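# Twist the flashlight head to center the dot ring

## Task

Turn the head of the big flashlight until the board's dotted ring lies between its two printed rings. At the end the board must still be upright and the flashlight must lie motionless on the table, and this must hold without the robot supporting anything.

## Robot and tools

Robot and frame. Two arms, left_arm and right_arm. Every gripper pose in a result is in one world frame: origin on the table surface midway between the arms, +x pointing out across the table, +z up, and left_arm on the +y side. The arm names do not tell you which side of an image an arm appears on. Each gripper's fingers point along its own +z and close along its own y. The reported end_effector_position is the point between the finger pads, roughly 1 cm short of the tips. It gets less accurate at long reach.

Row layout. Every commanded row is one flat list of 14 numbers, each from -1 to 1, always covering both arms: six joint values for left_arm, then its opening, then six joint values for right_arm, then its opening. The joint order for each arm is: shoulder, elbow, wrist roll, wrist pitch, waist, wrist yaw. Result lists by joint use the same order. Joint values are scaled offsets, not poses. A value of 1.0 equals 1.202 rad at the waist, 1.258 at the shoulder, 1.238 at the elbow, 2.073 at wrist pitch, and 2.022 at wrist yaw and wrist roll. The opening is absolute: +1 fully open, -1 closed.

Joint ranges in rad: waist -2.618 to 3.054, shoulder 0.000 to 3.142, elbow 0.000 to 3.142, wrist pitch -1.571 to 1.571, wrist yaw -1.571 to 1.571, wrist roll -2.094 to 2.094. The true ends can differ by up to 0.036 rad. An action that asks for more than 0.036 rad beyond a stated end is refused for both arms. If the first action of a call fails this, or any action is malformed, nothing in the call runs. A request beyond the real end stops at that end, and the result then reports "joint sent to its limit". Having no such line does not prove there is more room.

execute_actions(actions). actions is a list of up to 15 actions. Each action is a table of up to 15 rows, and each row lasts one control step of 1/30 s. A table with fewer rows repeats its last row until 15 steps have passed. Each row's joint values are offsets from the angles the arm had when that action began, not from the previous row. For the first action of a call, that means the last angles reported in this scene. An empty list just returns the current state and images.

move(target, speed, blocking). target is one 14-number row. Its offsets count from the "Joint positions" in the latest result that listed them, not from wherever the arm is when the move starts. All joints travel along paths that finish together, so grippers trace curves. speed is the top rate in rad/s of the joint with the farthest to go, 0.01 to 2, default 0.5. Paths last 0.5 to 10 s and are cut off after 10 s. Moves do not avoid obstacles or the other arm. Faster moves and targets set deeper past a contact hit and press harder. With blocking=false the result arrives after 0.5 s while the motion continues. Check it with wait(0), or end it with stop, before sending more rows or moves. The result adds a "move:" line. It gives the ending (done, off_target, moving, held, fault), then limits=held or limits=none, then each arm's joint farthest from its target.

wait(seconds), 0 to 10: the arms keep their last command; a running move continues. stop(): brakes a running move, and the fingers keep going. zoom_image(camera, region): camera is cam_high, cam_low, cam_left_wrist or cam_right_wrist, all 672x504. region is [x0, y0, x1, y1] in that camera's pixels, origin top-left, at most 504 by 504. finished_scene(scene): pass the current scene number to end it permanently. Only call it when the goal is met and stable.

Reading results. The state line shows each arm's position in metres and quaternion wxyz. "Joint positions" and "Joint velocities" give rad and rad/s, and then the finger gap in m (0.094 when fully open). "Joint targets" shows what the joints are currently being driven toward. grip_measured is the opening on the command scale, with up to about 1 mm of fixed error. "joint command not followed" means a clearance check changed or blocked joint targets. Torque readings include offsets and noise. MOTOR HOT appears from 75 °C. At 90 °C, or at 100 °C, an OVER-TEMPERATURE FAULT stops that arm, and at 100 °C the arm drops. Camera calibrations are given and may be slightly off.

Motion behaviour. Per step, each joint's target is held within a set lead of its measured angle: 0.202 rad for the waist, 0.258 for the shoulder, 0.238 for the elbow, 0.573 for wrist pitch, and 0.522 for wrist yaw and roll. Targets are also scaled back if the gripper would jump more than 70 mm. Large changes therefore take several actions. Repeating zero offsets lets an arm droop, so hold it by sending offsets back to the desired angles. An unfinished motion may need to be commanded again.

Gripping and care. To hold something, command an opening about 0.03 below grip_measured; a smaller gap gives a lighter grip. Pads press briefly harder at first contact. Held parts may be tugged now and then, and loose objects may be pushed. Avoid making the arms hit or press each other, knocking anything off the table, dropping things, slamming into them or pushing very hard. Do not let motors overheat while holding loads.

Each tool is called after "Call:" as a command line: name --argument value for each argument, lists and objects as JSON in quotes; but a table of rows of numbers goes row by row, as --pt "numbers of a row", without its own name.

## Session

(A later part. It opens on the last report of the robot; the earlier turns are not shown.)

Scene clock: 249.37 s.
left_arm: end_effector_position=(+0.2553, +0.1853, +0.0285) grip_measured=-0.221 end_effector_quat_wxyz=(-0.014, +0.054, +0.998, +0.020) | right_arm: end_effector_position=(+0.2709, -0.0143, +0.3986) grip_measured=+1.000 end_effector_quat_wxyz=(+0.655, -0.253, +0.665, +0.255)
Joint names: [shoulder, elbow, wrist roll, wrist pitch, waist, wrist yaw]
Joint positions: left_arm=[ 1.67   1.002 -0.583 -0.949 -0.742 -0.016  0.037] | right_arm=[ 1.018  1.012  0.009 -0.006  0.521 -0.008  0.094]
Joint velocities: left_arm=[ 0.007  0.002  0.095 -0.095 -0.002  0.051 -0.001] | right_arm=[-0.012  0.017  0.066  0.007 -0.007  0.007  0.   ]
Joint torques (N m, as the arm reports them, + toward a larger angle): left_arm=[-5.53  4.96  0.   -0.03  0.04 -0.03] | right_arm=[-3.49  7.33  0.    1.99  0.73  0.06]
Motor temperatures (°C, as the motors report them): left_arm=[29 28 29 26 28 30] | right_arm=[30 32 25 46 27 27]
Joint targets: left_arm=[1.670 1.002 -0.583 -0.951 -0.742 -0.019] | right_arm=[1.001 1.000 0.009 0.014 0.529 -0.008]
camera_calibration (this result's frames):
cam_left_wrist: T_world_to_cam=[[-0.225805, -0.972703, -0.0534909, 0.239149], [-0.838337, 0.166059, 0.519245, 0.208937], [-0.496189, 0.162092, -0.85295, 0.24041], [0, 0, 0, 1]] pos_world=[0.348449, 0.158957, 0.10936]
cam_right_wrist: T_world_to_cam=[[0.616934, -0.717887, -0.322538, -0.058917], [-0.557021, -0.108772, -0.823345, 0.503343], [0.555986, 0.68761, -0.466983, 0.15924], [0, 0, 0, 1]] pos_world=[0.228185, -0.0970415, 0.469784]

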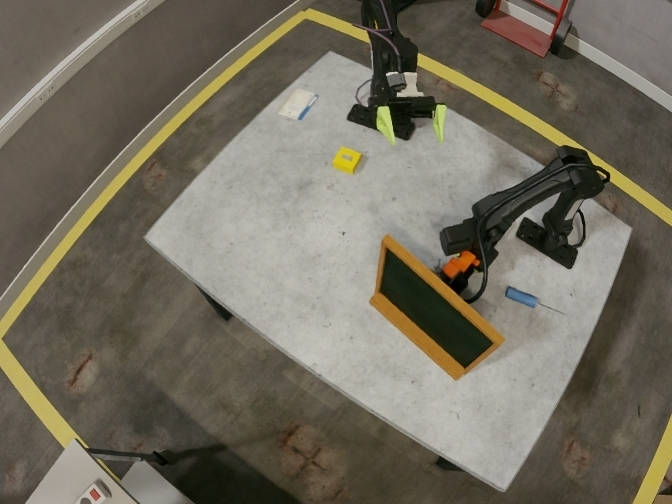

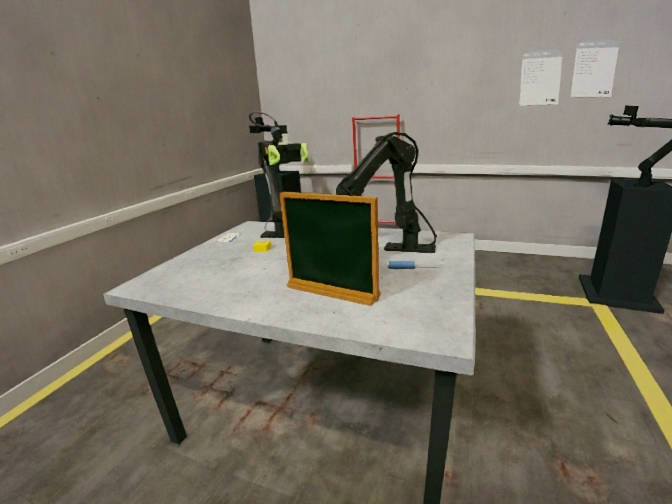

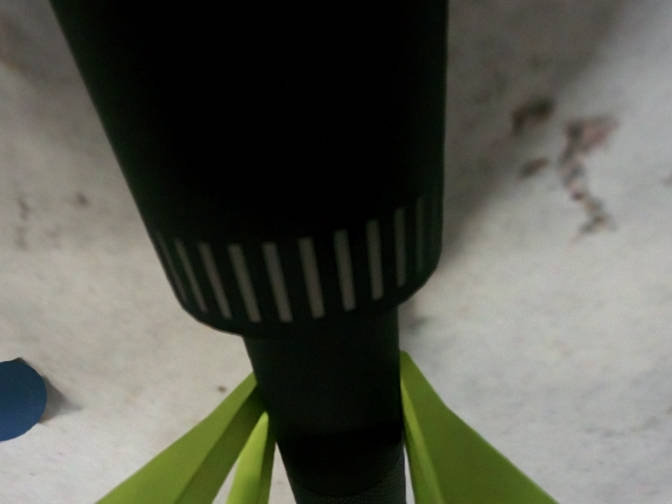

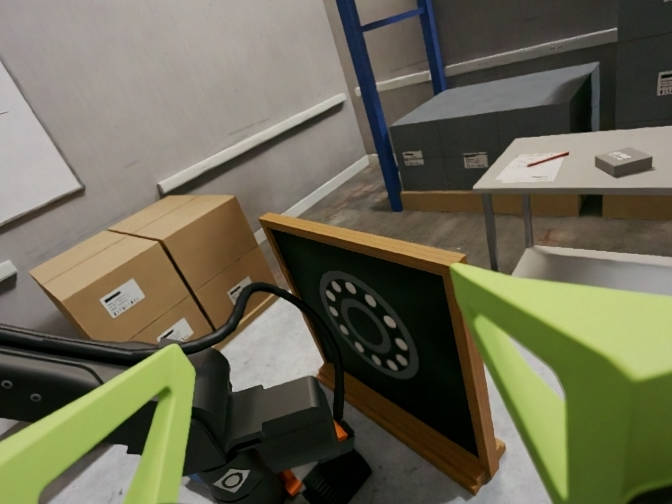

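Call:
execute_actions --actions '[[[0.006,-0.010,0,0,0,0,-0.3,-0.014,-0.009,0,0.01,0.007,0,1],[0.012,-0.020,0.001,-0.003,0.002,-0.005,-0.3,-0.014,-0.009,0,0.01,0.007,0,1],[0.018,-0.030,0.002,-0.007,0.005,-0.011,-0.3,-0.014,-0.009,0,0.01,0.007,0,1],[0.023,-0.037,0.003,-0.011,0.007,-0.017,-0.3,-0.014,-0.009,0,0.01,0.007,0,1],[0.028,-0.043,0.004,-0.015,0.010,-0.023,-0.3,-0.014,-0.009,0,0.01,0.007,0,1],[0.028,-0.046,0.005,-0.019,0.012,-0.029,-0.3,-0.014,-0.009,0,0.01,0.007,0,1],[0.028,-0.049,0.006,-0.023,0.015,-0.035,-0.3,-0.014,-0.009,0,0.01,0.007,0,1],[0.028,-0.052,0.007,-0.027,0.017,-0.041,-0.3,-0.014,-0.009,0,0.01,0.007,0,1],[0.028,-0.054,0.008,-0.030,0.019,-0.047,-0.3,-0.014,-0.009,0,0.01,0.007,0,1],[0.028,-0.056,0.009,-0.033,0.021,-0.053,-0.3,-0.014,-0.009,0,0.01,0.007,0,1],[0.028,-0.058,0.010,-0.036,0.023,-0.058,-0.3,-0.014,-0.009,0,0.01,0.007,0,1],[0.028,-0.060,0.011,-0.039,0.025,-0.063,-0.3,-0.014,-0.009,0,0.01,0.007,0,1],[0.028,-0.061,0.012,-0.042,0.027,-0.067,-0.3,-0.014,-0.009,0,0.01,0.007,0,1],[0.028,-0.061,0.012,-0.044,0.028,-0.071,-0.3,-0.014,-0.009,0,0.01,0.007,0,1]]]'

Call:
wait --seconds 0.8

Call:
zoom_image --camera "cam_right_wrist" --region '[310, 260, 430, 385]'

Scene clock: 261.97 s.
left_arm: end_effector_position=(+0.2548, +0.1879, +0.0273) grip_measured=-0.221 end_effector_quat_wxyz=(-0.013, +0.054, +0.998, +0.026) | right_arm: end_effector_position=(+0.2709, -0.0143, +0.3990) grip_measured=+1.000 end_effector_quat_wxyz=(+0.655, -0.252, +0.665, +0.255)
Joint names: [shoulder, elbow, wrist roll, wrist pitch, waist, wrist yaw]
Joint positions: left_arm=[ 1.671  0.997 -0.582 -0.949 -0.742 -0.026  0.037] | right_arm=[ 1.018  1.012  0.009 -0.004  0.521 -0.008  0.094]
Joint velocities: left_arm=[ 0.002 -0.012 -0.037 -0.037  0.002 -0.095  0.   ] | right_arm=[-0.012  0.002  0.022 -0.022 -0.012 -0.066  0.   ]
Joint torques (N m, as the arm reports them, + toward a larger angle): left_arm=[-3.05  0.14  0.15 -1.    2.44 -1.18] | right_arm=[-3.53  7.21  0.03  1.97  0.67  0.03]
Motor temperatures (°C, as the motors report them): left_arm=[29 28 29 26 28 29] | right_arm=[30 33 25 47 27 27]
Joint targets: left_arm=[1.705 0.927 -0.559 -1.040 -0.708 -0.160] | right_arm=[1.001 1.000 0.009 0.015 0.529 -0.008]
camera_calibration (this result's frames):
cam_left_wrist: T_world_to_cam=[[-0.226557, -0.971824, -0.0650447, 0.241916], [-0.839014, 0.160805, 0.519805, 0.209924], [-0.494699, 0.172339, -0.851805, 0.236306], [0, 0, 0, 1]] pos_world=[0.347837, 0.160618, 0.107902]
cam_right_wrist: T_world_to_cam=[[0.617302, -0.71756, -0.322561, -0.0588803], [-0.556081, -0.107937, -0.824089, 0.503712], [0.556518, 0.688082, -0.465651, 0.158745], [0, 0, 0, 1]] pos_world=[0.228107, -0.0971104, 0.470031]

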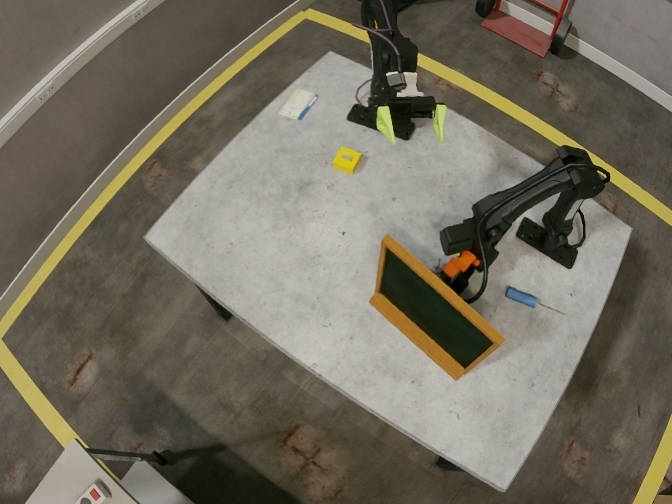

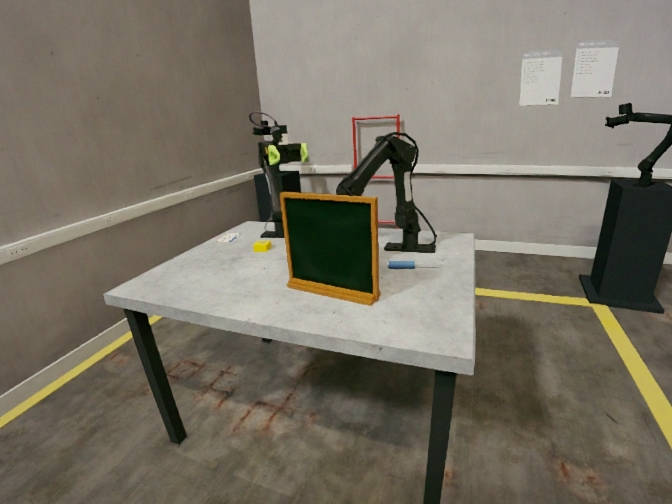

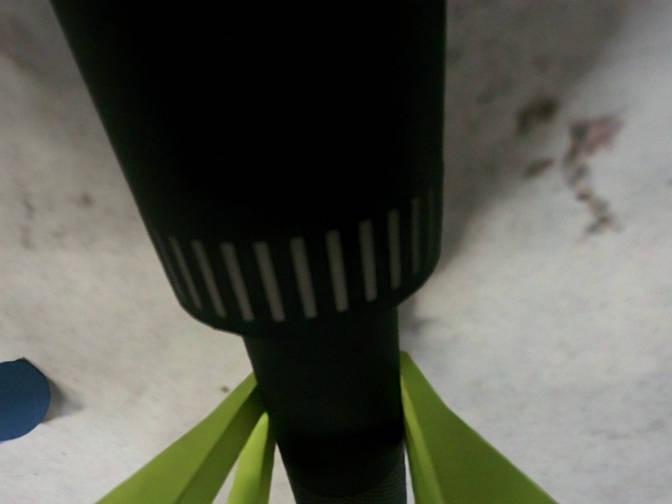

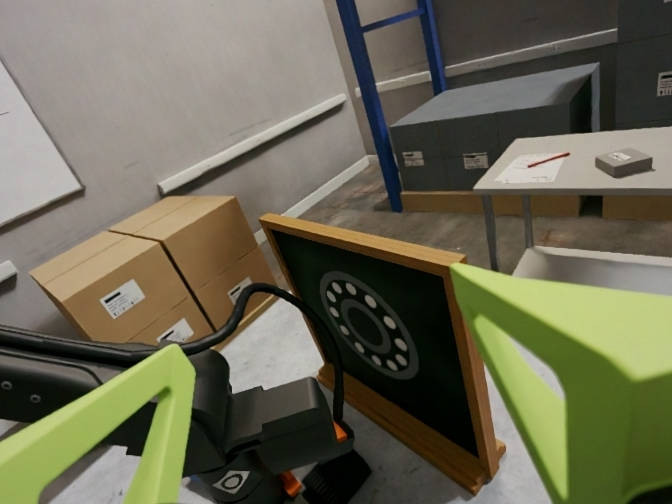

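Scene clock: 262.77 s.
left_arm: end_effector_position=(+0.2552, +0.1914, +0.0272) grip_measured=-0.221 end_effector_quat_wxyz=(-0.011, +0.055, +0.998, +0.035) | right_arm: end_effector_position=(+0.2709, -0.0143, +0.3990) grip_measured=+1.000 end_effector_quat_wxyz=(+0.655, -0.252, +0.665, +0.255)
Joint names: [shoulder, elbow, wrist roll, wrist pitch, waist, wrist yaw]
Joint positions: left_arm=[ 1.671  0.995 -0.582 -0.955 -0.742 -0.042  0.037] | right_arm=[ 1.018  1.012  0.009 -0.004  0.521 -0.008  0.094]
Joint velocities: left_arm=[ 0.007 -0.007  0.022  0.037 -0.007  0.022 -0.   ] | right_arm=[-0.007 -0.002  0.051  0.051 -0.007 -0.066  0.   ]
Joint torques (N m, as the arm reports them, + toward a larger angle): left_arm=[-3.13  0.13  0.18 -0.96  2.41 -1.11] | right_arm=[-3.31  7.22  0.02  1.99  0.84  0.02]
Motor temperatures (°C, as the motors report them): left_arm=[29 27 29 26 28 29] | right_arm=[30 33 25 47 27 27]
Joint targets: left_arm=[1.705 0.927 -0.559 -1.040 -0.708 -0.160] | right_arm=[1.001 1.000 0.009 0.015 0.529 -0.008]
wait: 0.80 s; at rest by 0.53 s
camera_calibration (this result's frames):
cam_left_wrist: T_world_to_cam=[[-0.227832, -0.970168, -0.0828621, 0.245866], [-0.841234, 0.153269, 0.518492, 0.211763], [-0.490325, 0.187836, -0.851058, 0.231742], [0, 0, 0, 1]] pos_world=[0.347787, 0.162545, 0.107802]
cam_right_wrist: T_world_to_cam=[[0.617302, -0.71756, -0.322561, -0.0588803], [-0.556081, -0.107937, -0.824089, 0.503712], [0.556518, 0.688082, -0.465651, 0.158745], [0, 0, 0, 1]] pos_world=[0.228107, -0.0971104, 0.470031]

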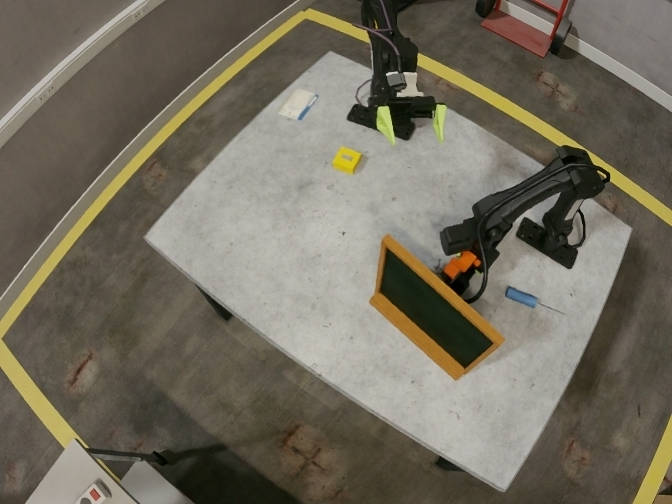

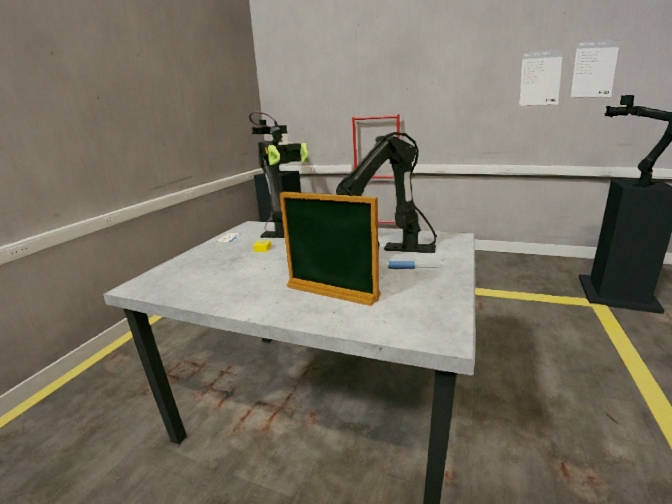

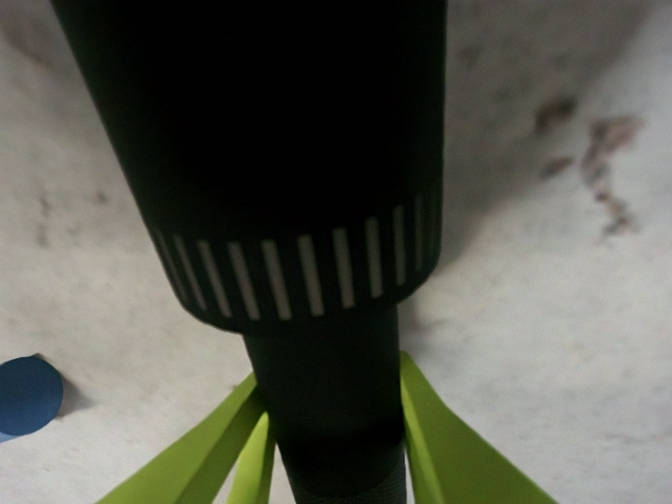

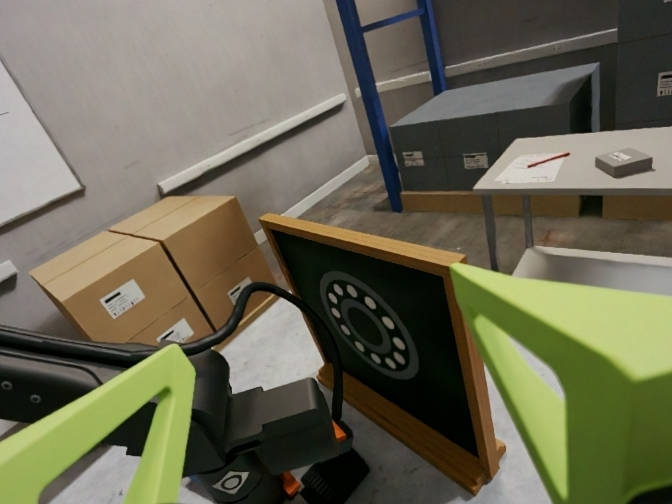

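Region (310, 260, 430, 385) of cam_right_wrist's 672x504 image, scaled by 4.032, with more detail than that image has; it fills the left 484 columns of this view, and the rest is white.

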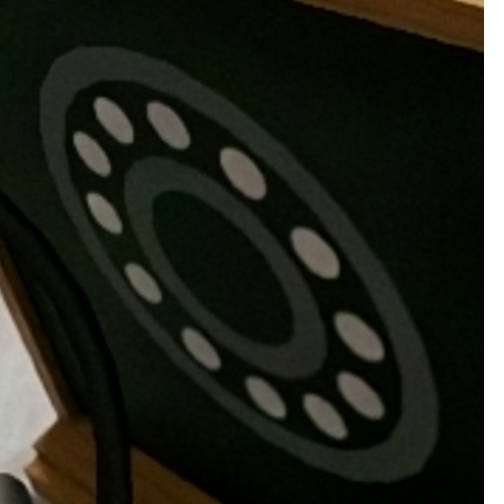

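Centered. Release and lift.

Call:
execute_actions --actions '[[[0.02,-0.04,0.008,-0.025,0.02,-0.04,-0.3,-0.014,-0.009,0,0.01,0.007,0,1],[0.014,-0.03,0.006,-0.018,0.014,-0.03,-0.3,-0.014,-0.009,0,0.01,0.007,0,1],[0.008,-0.02,0.004,-0.012,0.008,-0.02,-0.3,-0.014,-0.009,0,0.01,0.007,0,1],[0.004,-0.01,0.002,-0.006,0.004,-0.01,-0.3,-0.014,-0.009,0,0.01,0.007,0,1],[0,0,0,0,0,0,-0.3,-0.014,-0.009,0,0.01,0.007,0,1],[0,0,0,0,0,0,-0.3,-0.014,-0.009,0,0.01,0.007,0,1],[0,0,0,0,0,0,-0.3,-0.014,-0.009,0,0.01,0.007,0,1],[0,0,0,0,0,0,-0.3,-0.014,-0.009,0,0.01,0.007,0,1],[0,0,0,0,0,0,-0.2,-0.014,-0.009,0,0.01,0.007,0,1],[0,0,0,0,0,0,-0.1,-0.014,-0.009,0,0.01,0.007,0,1],[0,0,0,0,0,0,0.1,-0.014,-0.009,0,0.01,0.007,0,1],[0,0,0,0,0,0,0.4,-0.014,-0.009,0,0.01,0.007,0,1]]]'

Call:
move --target '[-0.05,0.15,0,-0.12,0,0,0.4,-0.014,-0.009,0,0.01,0.007,0,1]' --speed 0.5

Scene clock: 272.47 s.
left_arm: end_effector_position=(+0.2549, +0.1907, +0.0271) grip_measured=+0.394 end_effector_quat_wxyz=(-0.012, +0.055, +0.998, +0.033) | right_arm: end_effector_position=(+0.2709, -0.0143, +0.3993) grip_measured=+1.000 end_effector_quat_wxyz=(+0.656, -0.252, +0.664, +0.256)
Joint names: [shoulder, elbow, wrist roll, wrist pitch, waist, wrist yaw]
Joint positions: left_arm=[ 1.671  0.995 -0.582 -0.954 -0.742 -0.038  0.066] | right_arm=[ 1.018  1.012  0.009 -0.003  0.521 -0.008  0.094]
Joint velocities: left_arm=[ 0.002  0.007 -0.007  0.037 -0.002  0.007  0.005] | right_arm=[-0.002 -0.012  0.007 -0.022  0.007 -0.007  0.   ]
Joint torques (N m, as the arm reports them, + toward a larger angle): left_arm=[-5.55  4.87 -0.02 -0.08  0.   -0.08] | right_arm=[-3.27  7.34  0.01  1.99  0.67  0.03]
Motor temperatures (°C, as the motors report them): left_arm=[29 27 29 27 28 30] | right_arm=[30 33 25 47 27 27]
Joint targets: left_arm=[1.671 0.995 -0.582 -0.955 -0.742 -0.042] | right_arm=[1.001 1.000 0.009 0.016 0.529 -0.008]
camera_calibration (this result's frames):
cam_left_wrist: T_world_to_cam=[[-0.227759, -0.970525, -0.0787823, 0.245017], [-0.840194, 0.15499, 0.519666, 0.211082], [-0.492138, 0.184551, -0.85073, 0.232702], [0, 0, 0, 1]] pos_world=[0.347676, 0.162134, 0.107577]
cam_right_wrist: T_world_to_cam=[[0.617578, -0.717315, -0.322578, -0.058853], [-0.555376, -0.10731, -0.824647, 0.503988], [0.556916, 0.688436, -0.464652, 0.158373], [0, 0, 0, 1]] pos_world=[0.228049, -0.0971623, 0.470216]

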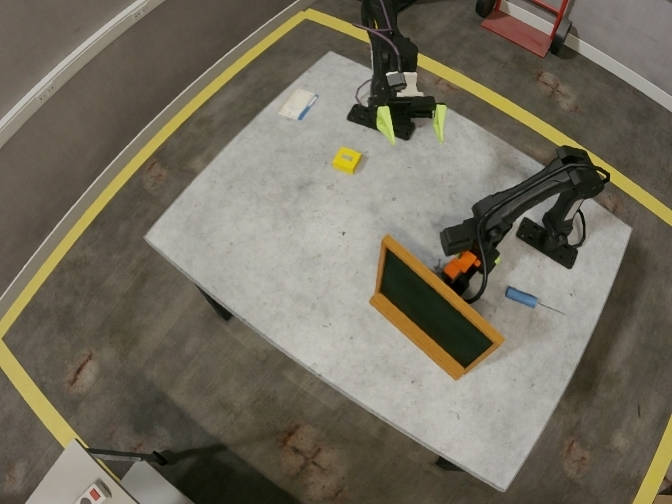

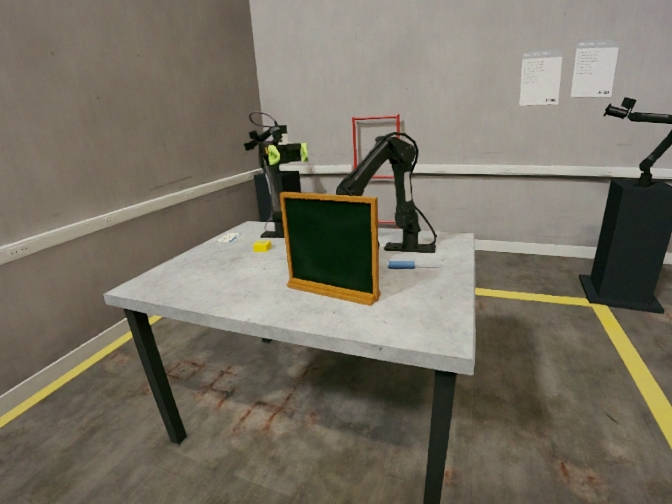

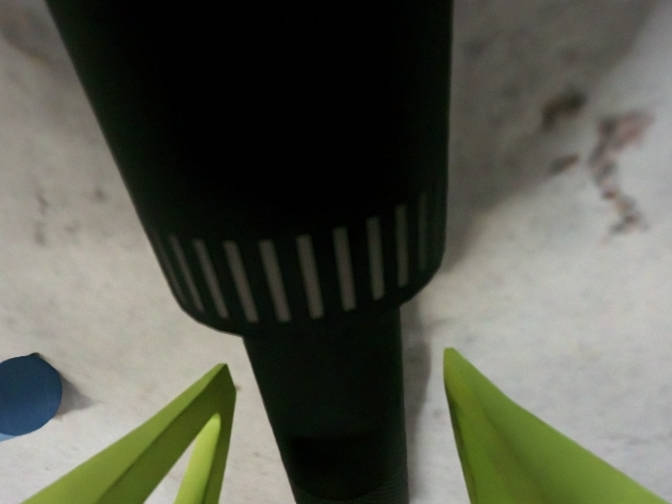

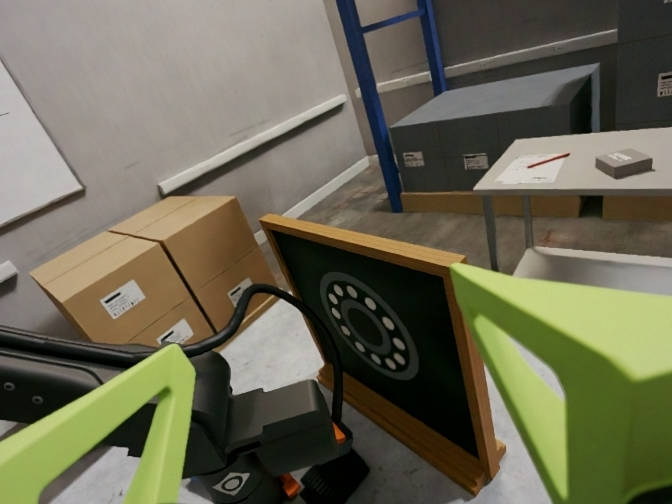

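Scene clock: 273.70 s.
left_arm: end_effector_position=(+0.2528, +0.1924, +0.0776) grip_measured=+0.397 end_effector_quat_wxyz=(-0.025, +0.055, +0.997, +0.042) | right_arm: end_effector_position=(+0.2709, -0.0143, +0.3996) grip_measured=+1.000 end_effector_quat_wxyz=(+0.656, -0.252, +0.664, +0.256)
Joint names: [shoulder, elbow, wrist roll, wrist pitch, waist, wrist yaw]
Joint positions: left_arm=[ 1.626  1.157 -0.582 -1.192 -0.742 -0.038  0.066] | right_arm=[ 1.018  1.012  0.009 -0.002  0.521 -0.008  0.094]
Joint velocities: left_arm=[-0.002  0.007 -0.037  0.022 -0.007 -0.022  0.   ] | right_arm=[ 0.007 -0.002 -0.051  0.066 -0.002  0.066  0.   ]
Joint torques (N m, as the arm reports them, + toward a larger angle): left_arm=[-6.73  6.79  0.01 -0.26  0.03 -0.04] | right_arm=[-3.44  7.28  0.01  1.98  0.75  0.03]
Motor temperatures (°C, as the motors report them): left_arm=[29 27 29 26 28 30] | right_arm=[30 33 25 47 27 27]
Joint targets: left_arm=[1.608 1.181 -0.582 -1.203 -0.742 -0.038] | right_arm=[1.001 1.000 0.009 0.018 0.529 -0.008]
move: off_target (left_arm); limits=none; left_arm: farthest joint: the elbow, 0.024 radians from its target (0.185 radians at the start); right_arm: farthest joint: the wrist pitch, 0.019 radians from its target (0.021 radians at the start)
camera_calibration (this result's frames):
cam_left_wrist: T_world_to_cam=[[-0.229881, -0.968775, -0.092898, 0.251515], [-0.827054, 0.144152, 0.543324, 0.179678], [-0.512968, 0.201732, -0.834367, 0.275021], [0, 0, 0, 1]] pos_world=[0.347499, 0.16228, 0.15521]
cam_right_wrist: T_world_to_cam=[[0.617946, -0.716988, -0.3226, -0.0588168], [-0.554435, -0.106474, -0.825388, 0.504356], [0.557445, 0.688906, -0.463318, 0.157876], [0, 0, 0, 1]] pos_world=[0.227971, -0.0972317, 0.470462]

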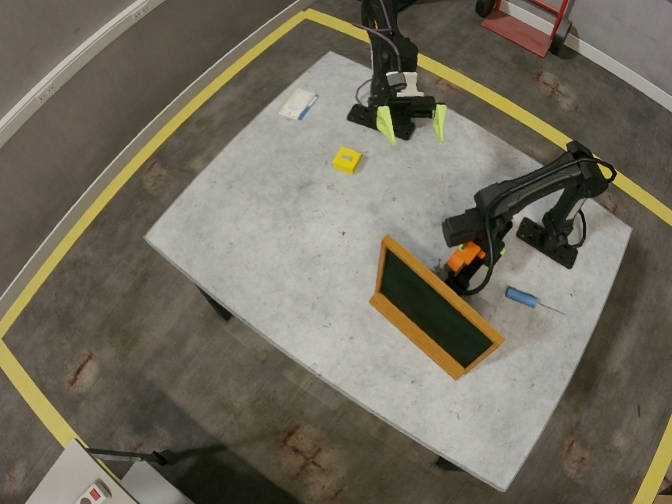

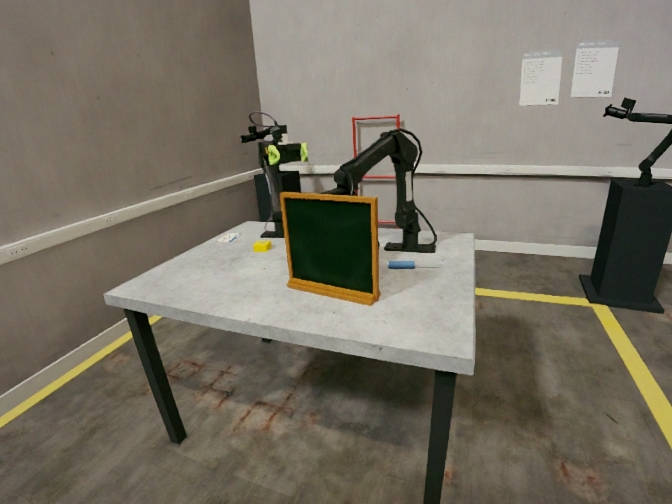

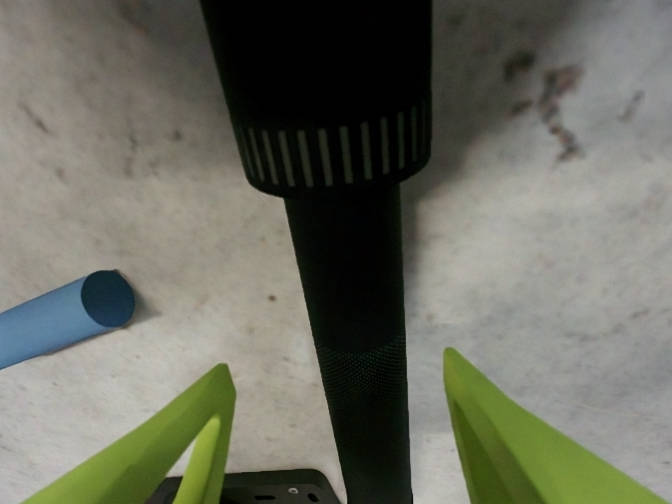

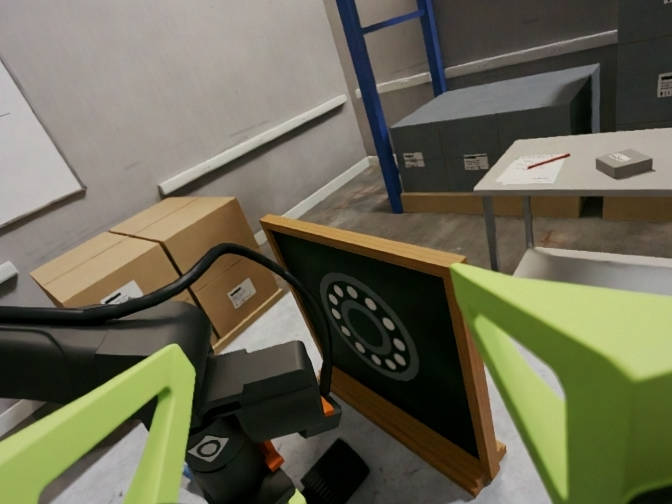

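Call:
finished_scene --scene 1

The scene is finished: the task was done.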